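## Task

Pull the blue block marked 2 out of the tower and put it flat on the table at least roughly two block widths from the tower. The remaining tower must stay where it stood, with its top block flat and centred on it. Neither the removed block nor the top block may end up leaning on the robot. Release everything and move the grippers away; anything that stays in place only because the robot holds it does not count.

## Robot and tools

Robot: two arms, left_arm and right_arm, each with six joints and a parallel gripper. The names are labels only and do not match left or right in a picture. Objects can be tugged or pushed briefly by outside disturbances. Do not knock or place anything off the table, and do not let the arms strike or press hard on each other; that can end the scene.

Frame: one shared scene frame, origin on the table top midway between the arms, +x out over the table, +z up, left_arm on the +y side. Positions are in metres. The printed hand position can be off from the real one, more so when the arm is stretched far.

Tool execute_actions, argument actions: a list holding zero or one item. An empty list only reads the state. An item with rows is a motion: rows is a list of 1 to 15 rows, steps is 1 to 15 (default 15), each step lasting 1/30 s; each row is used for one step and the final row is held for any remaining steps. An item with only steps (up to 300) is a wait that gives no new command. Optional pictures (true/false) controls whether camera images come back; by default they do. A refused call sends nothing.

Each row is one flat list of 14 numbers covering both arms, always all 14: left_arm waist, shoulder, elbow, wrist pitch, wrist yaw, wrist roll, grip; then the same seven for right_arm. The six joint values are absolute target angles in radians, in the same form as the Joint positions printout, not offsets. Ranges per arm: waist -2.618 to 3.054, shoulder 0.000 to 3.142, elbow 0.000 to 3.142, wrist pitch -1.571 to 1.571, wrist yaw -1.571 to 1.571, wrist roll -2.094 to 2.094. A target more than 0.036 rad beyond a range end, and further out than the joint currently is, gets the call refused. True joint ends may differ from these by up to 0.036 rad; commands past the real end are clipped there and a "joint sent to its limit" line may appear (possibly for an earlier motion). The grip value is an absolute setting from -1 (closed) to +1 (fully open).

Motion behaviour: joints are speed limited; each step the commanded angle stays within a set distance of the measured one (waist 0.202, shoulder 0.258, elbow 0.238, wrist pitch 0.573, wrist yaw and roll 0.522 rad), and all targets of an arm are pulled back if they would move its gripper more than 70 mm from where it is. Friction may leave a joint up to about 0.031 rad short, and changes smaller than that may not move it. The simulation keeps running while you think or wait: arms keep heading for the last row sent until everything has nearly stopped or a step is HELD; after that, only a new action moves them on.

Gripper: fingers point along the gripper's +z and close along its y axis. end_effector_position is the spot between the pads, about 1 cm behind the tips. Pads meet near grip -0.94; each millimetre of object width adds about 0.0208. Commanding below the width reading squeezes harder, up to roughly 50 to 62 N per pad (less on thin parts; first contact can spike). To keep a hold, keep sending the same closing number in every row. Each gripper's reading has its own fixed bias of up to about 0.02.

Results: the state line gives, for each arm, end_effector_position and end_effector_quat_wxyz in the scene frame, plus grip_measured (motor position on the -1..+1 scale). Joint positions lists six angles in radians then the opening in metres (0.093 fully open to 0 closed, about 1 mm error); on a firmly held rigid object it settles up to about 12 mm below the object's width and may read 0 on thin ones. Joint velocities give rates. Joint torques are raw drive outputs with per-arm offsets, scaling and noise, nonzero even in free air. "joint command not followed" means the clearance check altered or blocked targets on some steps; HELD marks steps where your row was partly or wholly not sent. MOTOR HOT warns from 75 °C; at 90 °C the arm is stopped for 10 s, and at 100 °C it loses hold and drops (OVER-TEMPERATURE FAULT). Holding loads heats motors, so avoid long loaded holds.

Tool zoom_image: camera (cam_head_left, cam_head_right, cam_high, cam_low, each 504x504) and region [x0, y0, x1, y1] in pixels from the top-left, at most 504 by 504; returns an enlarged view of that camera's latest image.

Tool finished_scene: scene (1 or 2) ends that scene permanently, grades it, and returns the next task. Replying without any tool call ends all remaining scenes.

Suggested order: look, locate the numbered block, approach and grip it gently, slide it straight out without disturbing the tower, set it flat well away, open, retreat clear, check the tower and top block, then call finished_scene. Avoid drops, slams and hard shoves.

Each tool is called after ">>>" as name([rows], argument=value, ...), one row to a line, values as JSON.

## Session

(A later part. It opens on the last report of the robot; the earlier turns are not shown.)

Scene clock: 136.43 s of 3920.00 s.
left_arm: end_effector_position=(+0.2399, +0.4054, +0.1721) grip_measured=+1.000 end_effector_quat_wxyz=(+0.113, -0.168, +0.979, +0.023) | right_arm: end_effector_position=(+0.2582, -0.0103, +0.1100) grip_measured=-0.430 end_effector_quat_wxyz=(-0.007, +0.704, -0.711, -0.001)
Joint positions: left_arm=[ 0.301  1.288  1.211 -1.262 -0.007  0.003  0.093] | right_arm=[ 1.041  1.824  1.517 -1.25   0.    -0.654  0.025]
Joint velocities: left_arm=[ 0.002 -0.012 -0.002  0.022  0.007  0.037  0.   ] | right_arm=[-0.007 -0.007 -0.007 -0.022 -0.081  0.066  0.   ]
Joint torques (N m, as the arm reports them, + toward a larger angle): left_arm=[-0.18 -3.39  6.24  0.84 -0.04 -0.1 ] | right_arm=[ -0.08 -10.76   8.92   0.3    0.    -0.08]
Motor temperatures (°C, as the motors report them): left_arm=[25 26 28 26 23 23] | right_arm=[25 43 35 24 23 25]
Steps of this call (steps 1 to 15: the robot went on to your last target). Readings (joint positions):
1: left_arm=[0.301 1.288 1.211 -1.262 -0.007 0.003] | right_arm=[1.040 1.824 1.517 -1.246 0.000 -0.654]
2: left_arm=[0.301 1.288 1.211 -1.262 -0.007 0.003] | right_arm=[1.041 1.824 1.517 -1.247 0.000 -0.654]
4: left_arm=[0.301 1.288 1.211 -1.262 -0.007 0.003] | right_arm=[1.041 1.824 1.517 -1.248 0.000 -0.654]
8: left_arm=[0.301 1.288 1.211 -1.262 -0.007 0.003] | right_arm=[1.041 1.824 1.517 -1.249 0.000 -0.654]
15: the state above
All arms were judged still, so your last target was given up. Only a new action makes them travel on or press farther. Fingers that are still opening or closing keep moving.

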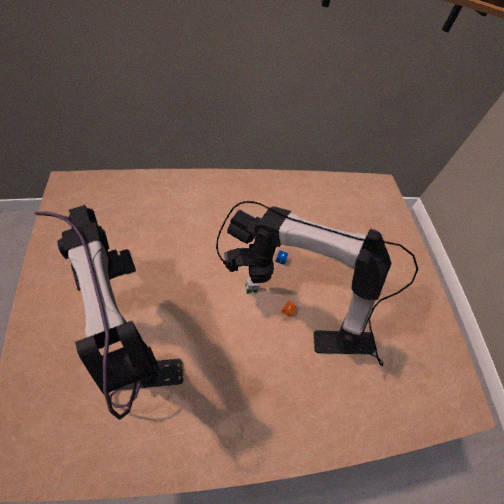

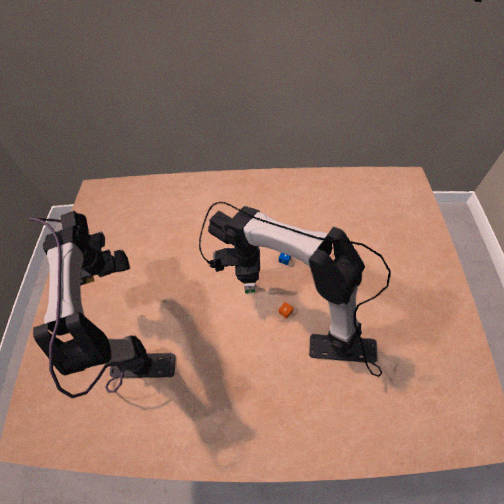

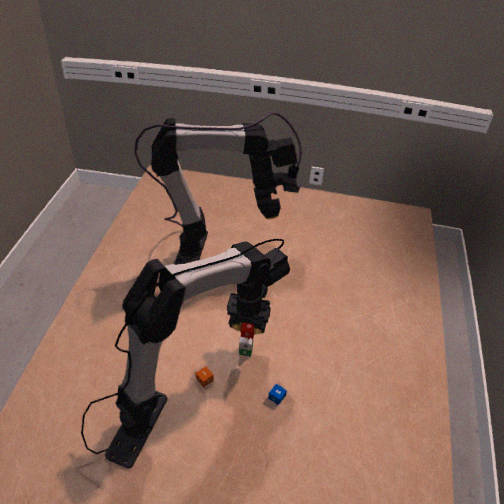

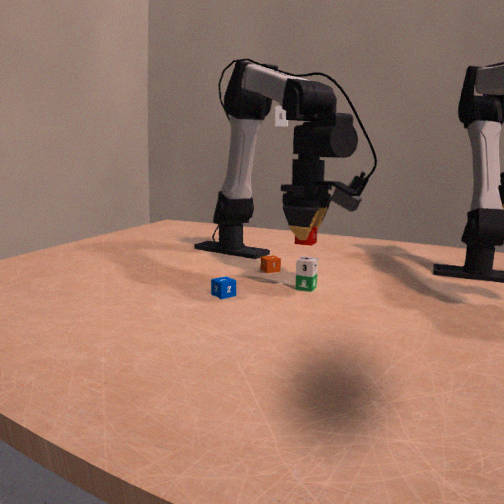

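>>> execute_actions([
  {"rows":[[0.3,1.3,1.2,-1.27,0,0,1,1.065,1.83,1.49,-1.23,0,-0.66,-0.55],[0.3,1.3,1.2,-1.27,0,0,1,1.065,1.833,1.48,-1.22,0,-0.66,-0.55],[0.3,1.3,1.2,-1.27,0,0,1,1.065,1.836,1.47,-1.21,0,-0.66,-0.55],[0.3,1.3,1.2,-1.27,0,0,1,1.065,1.84,1.46,-1.2,0,-0.66,-0.55],[0.3,1.3,1.2,-1.27,0,0,1,1.065,1.843,1.45,-1.19,0,-0.66,-0.55],[0.3,1.3,1.2,-1.27,0,0,1,1.065,1.846,1.44,-1.18,0,-0.66,-0.55],[0.3,1.3,1.2,-1.27,0,0,1,1.065,1.85,1.43,-1.17,0,-0.66,-0.55],[0.3,1.3,1.2,-1.27,0,0,1,1.065,1.85,1.425,-1.16,0,-0.66,-0.55]]},
], pictures=false)

>>> execute_actions([
  {"steps":15},
])

>>> zoom_image(camera="cam_low", region=[250,160,380,300])

>>> zoom_image(camera="cam_high", region=[190,270,310,370])

Scene clock: 146.57 s of 3920.00 s.
left_arm: end_effector_position=(+0.2399, +0.4054, +0.1721) grip_measured=+1.000 end_effector_quat_wxyz=(+0.113, -0.168, +0.979, +0.023) | right_arm: end_effector_position=(+0.2521, -0.0071, +0.0887) grip_measured=-0.430 end_effector_quat_wxyz=(-0.001, +0.709, -0.706, -0.006)
Joint positions: left_arm=[ 0.301  1.288  1.211 -1.262 -0.007  0.003  0.093] | right_arm=[ 1.055  1.838  1.451 -1.18  -0.012 -0.654  0.025]
Joint velocities: left_arm=[-0.007  0.017 -0.012 -0.037 -0.037 -0.037  0.   ] | right_arm=[ 0.002 -0.002 -0.002  0.037 -0.007  0.066  0.   ]
Joint torques (N m, as the arm reports them, + toward a larger angle): left_arm=[-0.11 -3.43  6.21  0.83 -0.04 -0.1 ] | right_arm=[ 0.79 -9.96  5.45  0.51  0.1  -0.08]
Motor temperatures (°C, as the motors report them): left_arm=[25 26 29 26 23 23] | right_arm=[25 43 36 24 23 25]
Steps of this call (steps 1 to 140: nothing new was sent; then 4.97 s passed at rest; steps 141 to 155: all 15 steps of this action). Readings (joint positions):
141: left_arm=[0.301 1.288 1.211 -1.262 -0.007 0.003] | right_arm=[1.049 1.824 1.519 -1.249 -0.012 -0.654]
142: left_arm=[0.301 1.288 1.211 -1.262 -0.007 0.003] | right_arm=[1.050 1.824 1.519 -1.247 -0.012 -0.654]
144: left_arm=[0.301 1.288 1.211 -1.262 -0.007 0.003] | right_arm=[1.053 1.824 1.510 -1.233 -0.012 -0.654]
148: left_arm=[0.301 1.288 1.211 -1.262 -0.007 0.003] | right_arm=[1.055 1.826 1.468 -1.204 -0.012 -0.654]
155: the state above

Scene clock: 147.07 s of 3920.00 s.
left_arm: end_effector_position=(+0.2399, +0.4054, +0.1721) grip_measured=+1.000 end_effector_quat_wxyz=(+0.113, -0.168, +0.979, +0.023) | right_arm: end_effector_position=(+0.2533, -0.0055, +0.0887) grip_measured=-0.430 end_effector_quat_wxyz=(-0.005, +0.709, -0.705, -0.007)
Joint positions: left_arm=[ 0.301  1.288  1.211 -1.262 -0.007  0.003  0.093] | right_arm=[ 1.055  1.838  1.451 -1.172 -0.012 -0.654  0.025]
Joint velocities: left_arm=[-0.022  0.027 -0.017 -0.051  0.007 -0.022  0.   ] | right_arm=[ 0.007  0.002 -0.007 -0.051 -0.022  0.051 -0.002]
Joint torques (N m, as the arm reports them, + toward a larger angle): left_arm=[-0.13 -3.39  6.2   0.84 -0.04 -0.11] | right_arm=[ 0.79 -9.92  5.44  0.56  0.09 -0.08]
Motor temperatures (°C, as the motors report them): left_arm=[25 26 29 26 23 23] | right_arm=[25 43 36 24 23 25]
Steps of this call (steps 1 to 15: the robot went on to your last target). Readings (joint positions):
1: left_arm=[0.301 1.288 1.211 -1.262 -0.007 0.003] | right_arm=[1.055 1.838 1.451 -1.178 -0.012 -0.654]
2: left_arm=[0.301 1.288 1.211 -1.262 -0.007 0.003] | right_arm=[1.055 1.838 1.451 -1.177 -0.012 -0.654]
4: left_arm=[0.301 1.288 1.211 -1.262 -0.007 0.003] | right_arm=[1.055 1.838 1.451 -1.174 -0.012 -0.654]
8: left_arm=[0.301 1.288 1.211 -1.262 -0.007 0.003] | right_arm=[1.055 1.838 1.451 -1.172 -0.012 -0.654]
15: the state above
All arms were judged still, so your last target was given up. Only a new action makes them travel on or press farther. Fingers that are still opening or closing keep moving.

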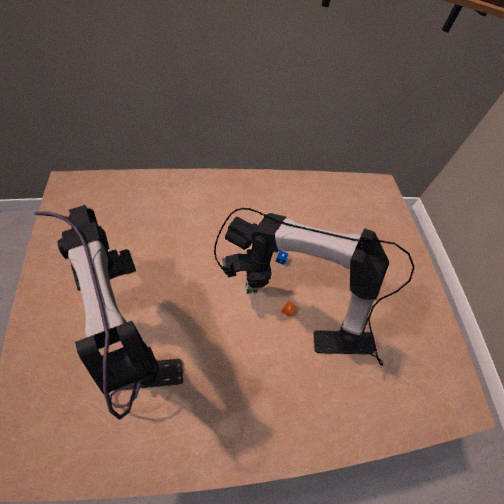

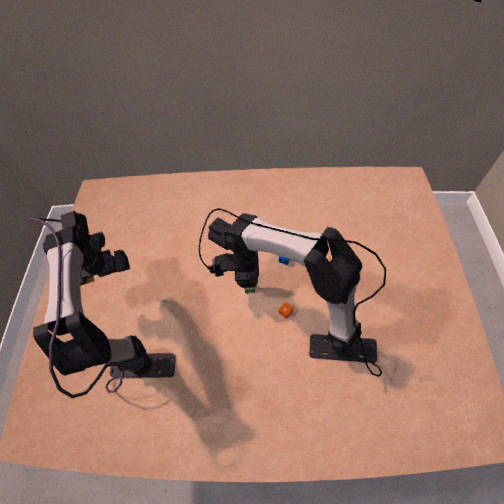

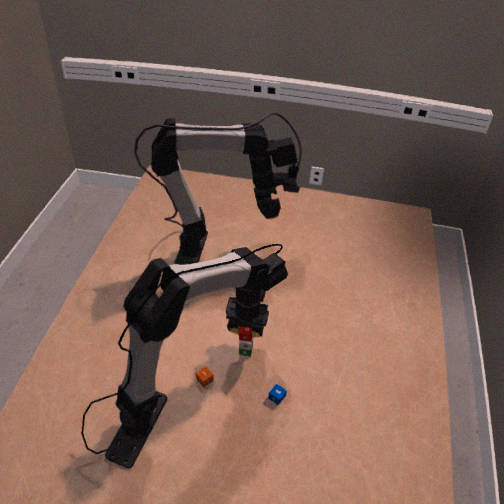

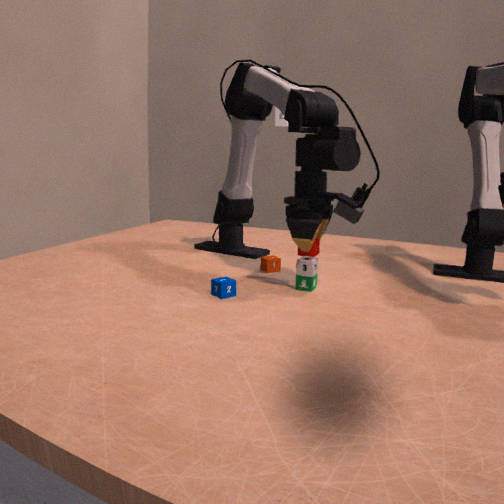

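Region (250, 160, 380, 300) of cam_low's 504x504 image, scaled by 3.600, with more detail than that image has; it fills the left 468 columns of this view, and the rest is white.

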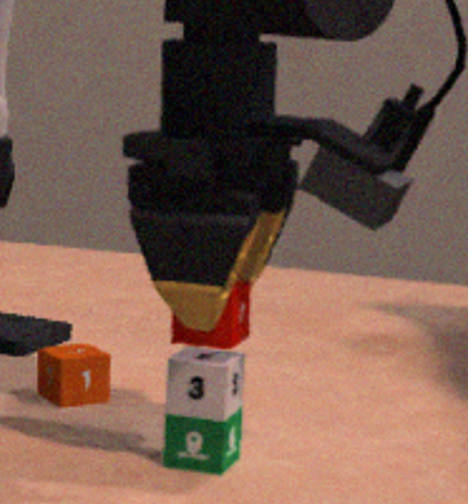

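Region (190, 270, 310, 370) of cam_high's 504x504 image, scaled by 4.200, with more detail than that image has.

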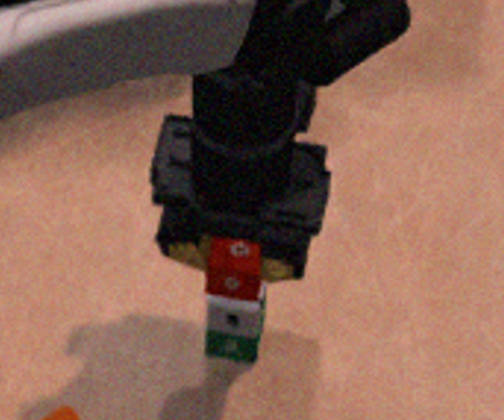

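>>> execute_actions([
  {"rows":[[0.3,1.3,1.2,-1.27,0,0,1,1.04,1.855,1.43,-1.165,0,-0.66,-0.55],[0.3,1.3,1.2,-1.27,0,0,1,1.04,1.86,1.43,-1.165,0,-0.66,-0.55],[0.3,1.3,1.2,-1.27,0,0,1,1.04,1.865,1.43,-1.165,0,-0.66,-0.55],[0.3,1.3,1.2,-1.27,0,0,1,1.04,1.87,1.43,-1.165,0,-0.66,-0.55],[0.3,1.3,1.2,-1.27,0,0,1,1.04,1.875,1.43,-1.165,0,-0.66,-0.55],[0.3,1.3,1.2,-1.27,0,0,1,1.04,1.88,1.43,-1.165,0,-0.66,-0.55],[0.3,1.3,1.2,-1.27,0,0,1,1.04,1.885,1.43,-1.165,0,-0.66,-0.55]]},
])

>>> zoom_image(camera="cam_low", region=[250,160,380,300])

>>> zoom_image(camera="cam_high", region=[190,270,310,370])

Scene clock: 153.63 s of 3920.00 s.
left_arm: end_effector_position=(+0.2399, +0.4054, +0.1721) grip_measured=+1.000 end_effector_quat_wxyz=(+0.113, -0.168, +0.979, +0.023) | right_arm: end_effector_position=(+0.2551, -0.0066, +0.0799) grip_measured=-0.430 end_effector_quat_wxyz=(+0.006, +0.707, -0.707, -0.004)
Joint positions: left_arm=[ 0.301  1.288  1.211 -1.262 -0.007  0.003  0.093] | right_arm=[ 1.05   1.866  1.451 -1.167 -0.009 -0.654  0.025]
Joint velocities: left_arm=[-0.012  0.007  0.012  0.022  0.007 -0.007  0.   ] | right_arm=[-0.007 -0.002 -0.022 -0.066 -0.051 -0.007  0.   ]
Joint torques (N m, as the arm reports them, + toward a larger angle): left_arm=[-0.13 -3.36  6.23  0.83 -0.04 -0.1 ] | right_arm=[-0.82 -9.47  5.78  0.38  0.08 -0.08]
Motor temperatures (°C, as the motors report them): left_arm=[25 26 29 26 23 23] | right_arm=[25 43 35 24 23 25]
Steps of this call (steps 1 to 90: nothing new was sent; then 3.07 s passed at rest; steps 91 to 105: all 15 steps of this action). Readings (joint positions):
91: left_arm=[0.301 1.288 1.211 -1.262 -0.007 0.003] | right_arm=[1.055 1.838 1.451 -1.172 -0.012 -0.654]
92: left_arm=[0.301 1.288 1.211 -1.262 -0.007 0.003] | right_arm=[1.054 1.838 1.451 -1.172 -0.012 -0.654]
94: left_arm=[0.301 1.288 1.211 -1.262 -0.007 0.003] | right_arm=[1.052 1.841 1.451 -1.172 -0.012 -0.654]
98: left_arm=[0.301 1.288 1.211 -1.262 -0.007 0.003] | right_arm=[1.050 1.861 1.451 -1.172 -0.012 -0.654]
105: the state above

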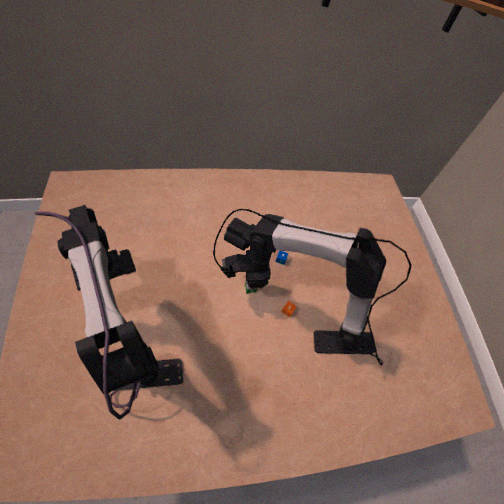

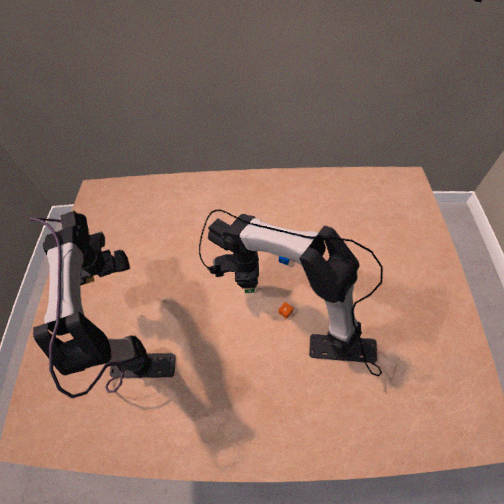

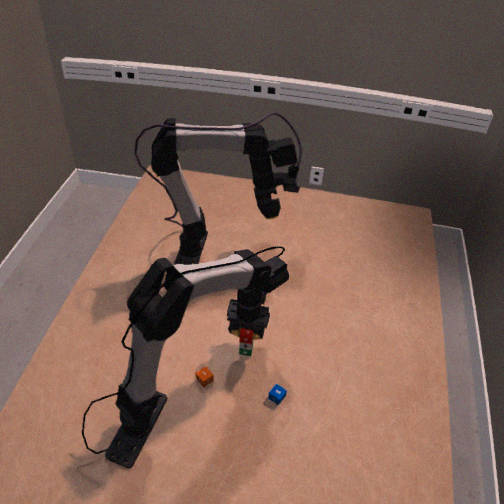

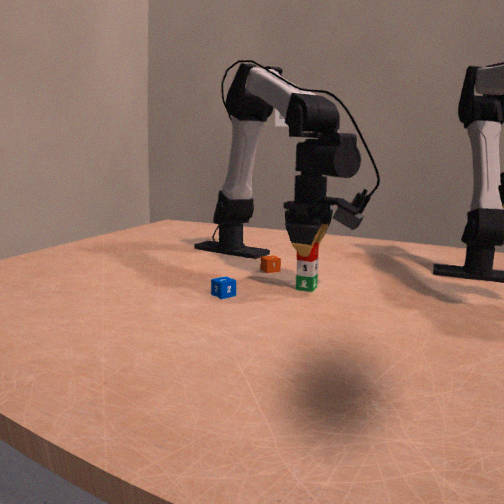

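Region (250, 160, 380, 300) of cam_low's 504x504 image, scaled by 3.600, with more detail than that image has; it fills the left 468 columns of this view, and the rest is white.

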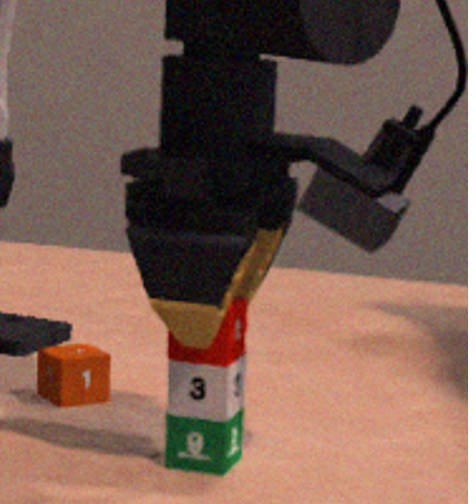

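Region (190, 270, 310, 370) of cam_high's 504x504 image, scaled by 4.200, with more detail than that image has.

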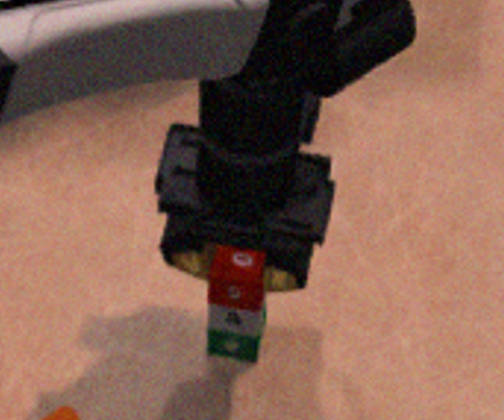

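Seated and aligned; releasing and lifting clear.

>>> execute_actions([
  {"rows":[[0.3,1.3,1.2,-1.27,0,0,1,1.05,1.866,1.45,-1.167,0,-0.654,0.5]]},
], pictures=false)

>>> execute_actions([
  {"rows":[[0.3,1.3,1.2,-1.27,0,0,1,1.05,1.84,1.5,-1.23,0,-0.654,0.5],[0.3,1.3,1.2,-1.27,0,0,1,1.05,1.84,1.5,-1.23,0,-0.654,0.5],[0.3,1.3,1.2,-1.27,0,0,1,1.05,1.83,1.56,-1.3,0,-0.654,0.5],[0.3,1.3,1.2,-1.27,0,0,1,1.05,1.83,1.56,-1.3,0,-0.654,0.5],[0.3,1.3,1.2,-1.27,0,0,1,1.05,1.82,1.62,-1.37,0,-0.654,0.5],[0.3,1.3,1.2,-1.27,0,0,1,1.05,1.82,1.62,-1.37,0,-0.654,0.5],[0.3,1.3,1.2,-1.27,0,0,1,1.05,1.8,1.69,-1.43,0,-0.654,0.5]]},
], pictures=false)

>>> execute_actions([
  {"rows":[[0.3,1.3,1.2,-1.27,0,0,1,0.1,1.5,1.5,-1.43,0,-0.654,0.5]]},
], pictures=false)

>>> execute_actions([
  {"steps":15},
])

Scene clock: 161.73 s of 3920.00 s.
left_arm: end_effector_position=(+0.2399, +0.4054, +0.1721) grip_measured=+1.000 end_effector_quat_wxyz=(+0.113, -0.168, +0.979, +0.023) | right_arm: end_effector_position=(+0.2551, -0.0066, +0.0799) grip_measured=+0.498 end_effector_quat_wxyz=(+0.006, +0.707, -0.707, -0.004)
Joint positions: left_arm=[ 0.301  1.288  1.211 -1.262 -0.007  0.003  0.093] | right_arm=[ 1.05   1.866  1.451 -1.167 -0.009 -0.654  0.069]
Joint velocities: left_arm=[ 0.002 -0.002 -0.007 -0.081  0.037 -0.095  0.   ] | right_arm=[-0.012  0.002 -0.007  0.037 -0.007 -0.022 -0.001]
Joint torques (N m, as the arm reports them, + toward a larger angle): left_arm=[-0.13 -3.39  6.21  0.83 -0.04 -0.1 ] | right_arm=[ -0.01 -11.32   7.2    0.39   0.07  -0.03]
Motor temperatures (°C, as the motors report them): left_arm=[25 26 29 26 23 23] | right_arm=[25 42 34 24 23 25]
Steps of this call (steps 1 to 15: the robot went on to your last target; steps 16 to 90: nothing new was sent; then 4.60 s passed at rest; steps 91 to 105: all 15 steps of this action). Readings (joint positions):
91: left_arm=[0.301 1.288 1.211 -1.262 -0.007 0.003] | right_arm=[1.050 1.866 1.451 -1.167 -0.009 -0.654]
92: left_arm=[0.301 1.288 1.211 -1.262 -0.007 0.003] | right_arm=[1.050 1.866 1.451 -1.167 -0.009 -0.654]
94: left_arm=[0.301 1.288 1.211 -1.262 -0.007 0.003] | right_arm=[1.050 1.866 1.451 -1.167 -0.009 -0.654]
98: left_arm=[0.301 1.288 1.211 -1.262 -0.007 0.003] | right_arm=[1.050 1.866 1.451 -1.167 -0.009 -0.654]
105: the state above

Scene clock: 162.23 s of 3920.00 s.
left_arm: end_effector_position=(+0.2399, +0.4054, +0.1721) grip_measured=+1.000 end_effector_quat_wxyz=(+0.113, -0.168, +0.979, +0.023) | right_arm: end_effector_position=(+0.2559, -0.0055, +0.1618) grip_measured=+0.498 end_effector_quat_wxyz=(-0.033, +0.707, -0.707, -0.009)
Joint positions: left_arm=[ 0.301  1.288  1.211 -1.262 -0.007  0.003  0.093] | right_arm=[ 1.05   1.789  1.678 -1.392 -0.009 -0.654  0.069]
Joint velocities: left_arm=[-0.002  0.012  0.007 -0.037 -0.051 -0.037  0.   ] | right_arm=[ 0.007  0.051 -0.002 -0.286 -0.051 -0.007 -0.001]
Joint torques (N m, as the arm reports them, + toward a larger angle): left_arm=[-0.14 -3.41  6.2   0.84 -0.04 -0.1 ] | right_arm=[-0.04 -9.81  8.45  0.53  0.07 -0.02]
Motor temperatures (°C, as the motors report them): left_arm=[25 26 29 26 23 23] | right_arm=[25 42 35 24 23 25]
Steps of this call (steps 1 to 15: all 15 steps of this action). Readings (joint positions):
1: left_arm=[0.301 1.288 1.211 -1.262 -0.007 0.003] | right_arm=[1.050 1.865 1.455 -1.174 -0.009 -0.654]
2: left_arm=[0.301 1.288 1.211 -1.262 -0.007 0.003] | right_arm=[1.050 1.865 1.460 -1.184 -0.009 -0.654]
4: left_arm=[0.301 1.288 1.211 -1.262 -0.007 0.003] | right_arm=[1.050 1.862 1.496 -1.225 -0.009 -0.654]
8: left_arm=[0.301 1.288 1.211 -1.262 -0.007 0.003] | right_arm=[1.050 1.838 1.621 -1.322 -0.009 -0.654]
15: the state above

Scene clock: 162.73 s of 3920.00 s.
left_arm: end_effector_position=(+0.2399, +0.4054, +0.1721) grip_measured=+1.000 end_effector_quat_wxyz=(+0.113, -0.168, +0.979, +0.023) | right_arm: end_effector_position=(+0.3411, -0.2864, +0.2103) grip_measured=+0.498 end_effector_quat_wxyz=(+0.099, -0.309, +0.945, -0.038)
Joint positions: left_arm=[ 0.301  1.288  1.211 -1.262 -0.007  0.003  0.093] | right_arm=[ 0.113  1.495  1.539 -1.402  0.007 -0.654  0.069]
Joint velocities: left_arm=[-0.007 -0.012 -0.007 -0.037 -0.066 -0.051  0.   ] | right_arm=[-0.838  0.007  0.002 -0.081  0.154  0.007  0.   ]
Joint torques (N m, as the arm reports them, + toward a larger angle): left_arm=[-0.13 -3.38  6.2   0.84 -0.04 -0.1 ] | right_arm=[ 3.21 -6.58  4.68  0.7  -0.26 -0.02]
Motor temperatures (°C, as the motors report them): left_arm=[25 26 29 26 23 23] | right_arm=[25 42 35 24 23 25]
Steps of this call (steps 1 to 15: all 15 steps of this action). Readings (joint positions):
1: left_arm=[0.301 1.288 1.211 -1.262 -0.007 0.003] | right_arm=[1.035 1.766 1.651 -1.376 -0.016 -0.654]
2: left_arm=[0.301 1.288 1.211 -1.262 -0.007 0.003] | right_arm=[1.002 1.725 1.608 -1.370 -0.020 -0.654]
4: left_arm=[0.301 1.288 1.211 -1.262 -0.007 0.003] | right_arm=[0.893 1.628 1.553 -1.387 -0.019 -0.654]
8: left_arm=[0.301 1.288 1.211 -1.262 -0.007 0.003] | right_arm=[0.591 1.497 1.539 -1.400 -0.012 -0.654]
15: the state above

Scene clock: 163.23 s of 3920.00 s.
left_arm: end_effector_position=(+0.2399, +0.4054, +0.1721) grip_measured=+1.000 end_effector_quat_wxyz=(+0.113, -0.168, +0.979, +0.023) | right_arm: end_effector_position=(+0.3378, -0.2928, +0.2097) grip_measured=+0.498 end_effector_quat_wxyz=(+0.092, -0.299, +0.949, -0.038)
Joint positions: left_arm=[ 0.301  1.288  1.211 -1.262 -0.007  0.003  0.093] | right_arm=[ 0.092  1.495  1.539 -1.415  0.01  -0.654  0.069]
Joint velocities: left_arm=[-0.007  0.017  0.012 -0.022 -0.007 -0.066  0.   ] | right_arm=[-0.002 -0.007 -0.022 -0.051  0.095  0.037  0.   ]
Joint torques (N m, as the arm reports them, + toward a larger angle): left_arm=[-0.16 -3.4   6.18  0.85 -0.04 -0.1 ] | right_arm=[ 0.59 -6.58  4.45  0.78 -0.08 -0.02]
Motor temperatures (°C, as the motors report them): left_arm=[25 26 29 26 23 23] | right_arm=[25 42 34 24 23 25]
Steps of this call (steps 1 to 15: the robot went on to your last target). Readings (joint positions):
1: left_arm=[0.301 1.288 1.211 -1.262 -0.007 0.003] | right_arm=[0.095 1.495 1.539 -1.404 0.010 -0.654]
2: left_arm=[0.301 1.288 1.211 -1.262 -0.007 0.003] | right_arm=[0.091 1.495 1.539 -1.406 0.010 -0.654]
4: left_arm=[0.301 1.288 1.211 -1.262 -0.007 0.003] | right_arm=[0.092 1.495 1.539 -1.410 0.010 -0.654]
8: left_arm=[0.301 1.288 1.211 -1.262 -0.007 0.003] | right_arm=[0.092 1.495 1.539 -1.413 0.010 -0.654]
15: the state above

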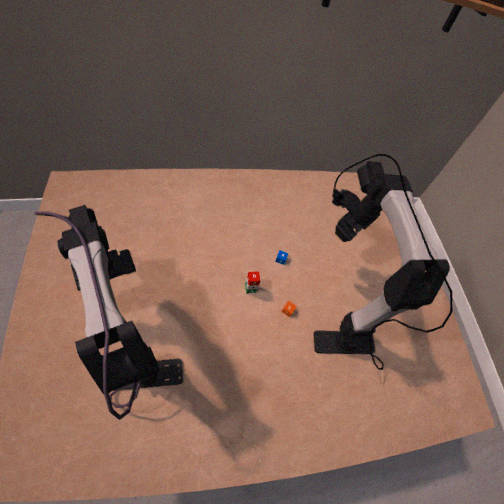

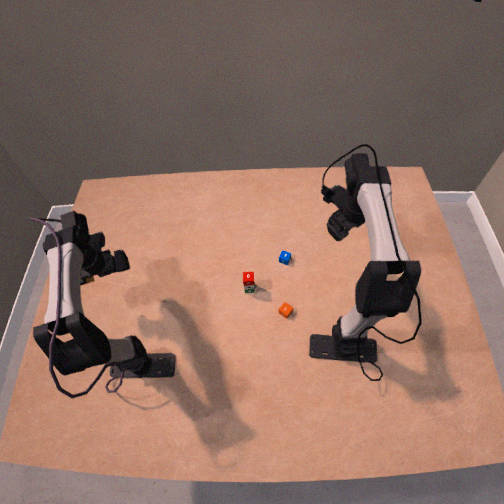

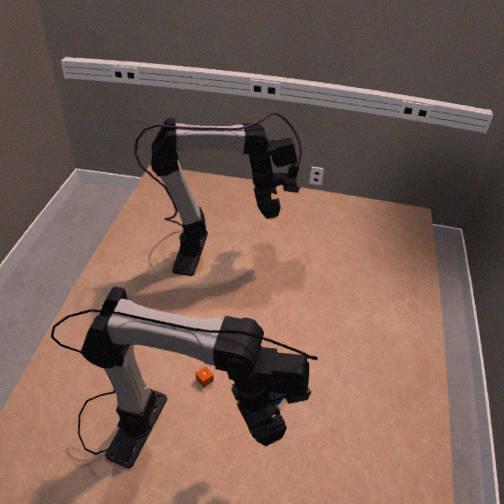

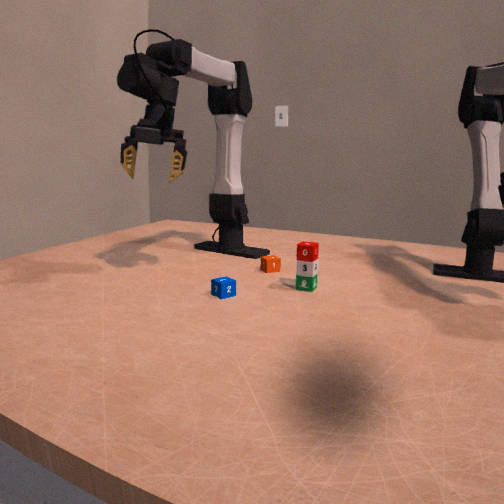

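>>> finished_scene(scene=1)

The scene is finished: the task was done.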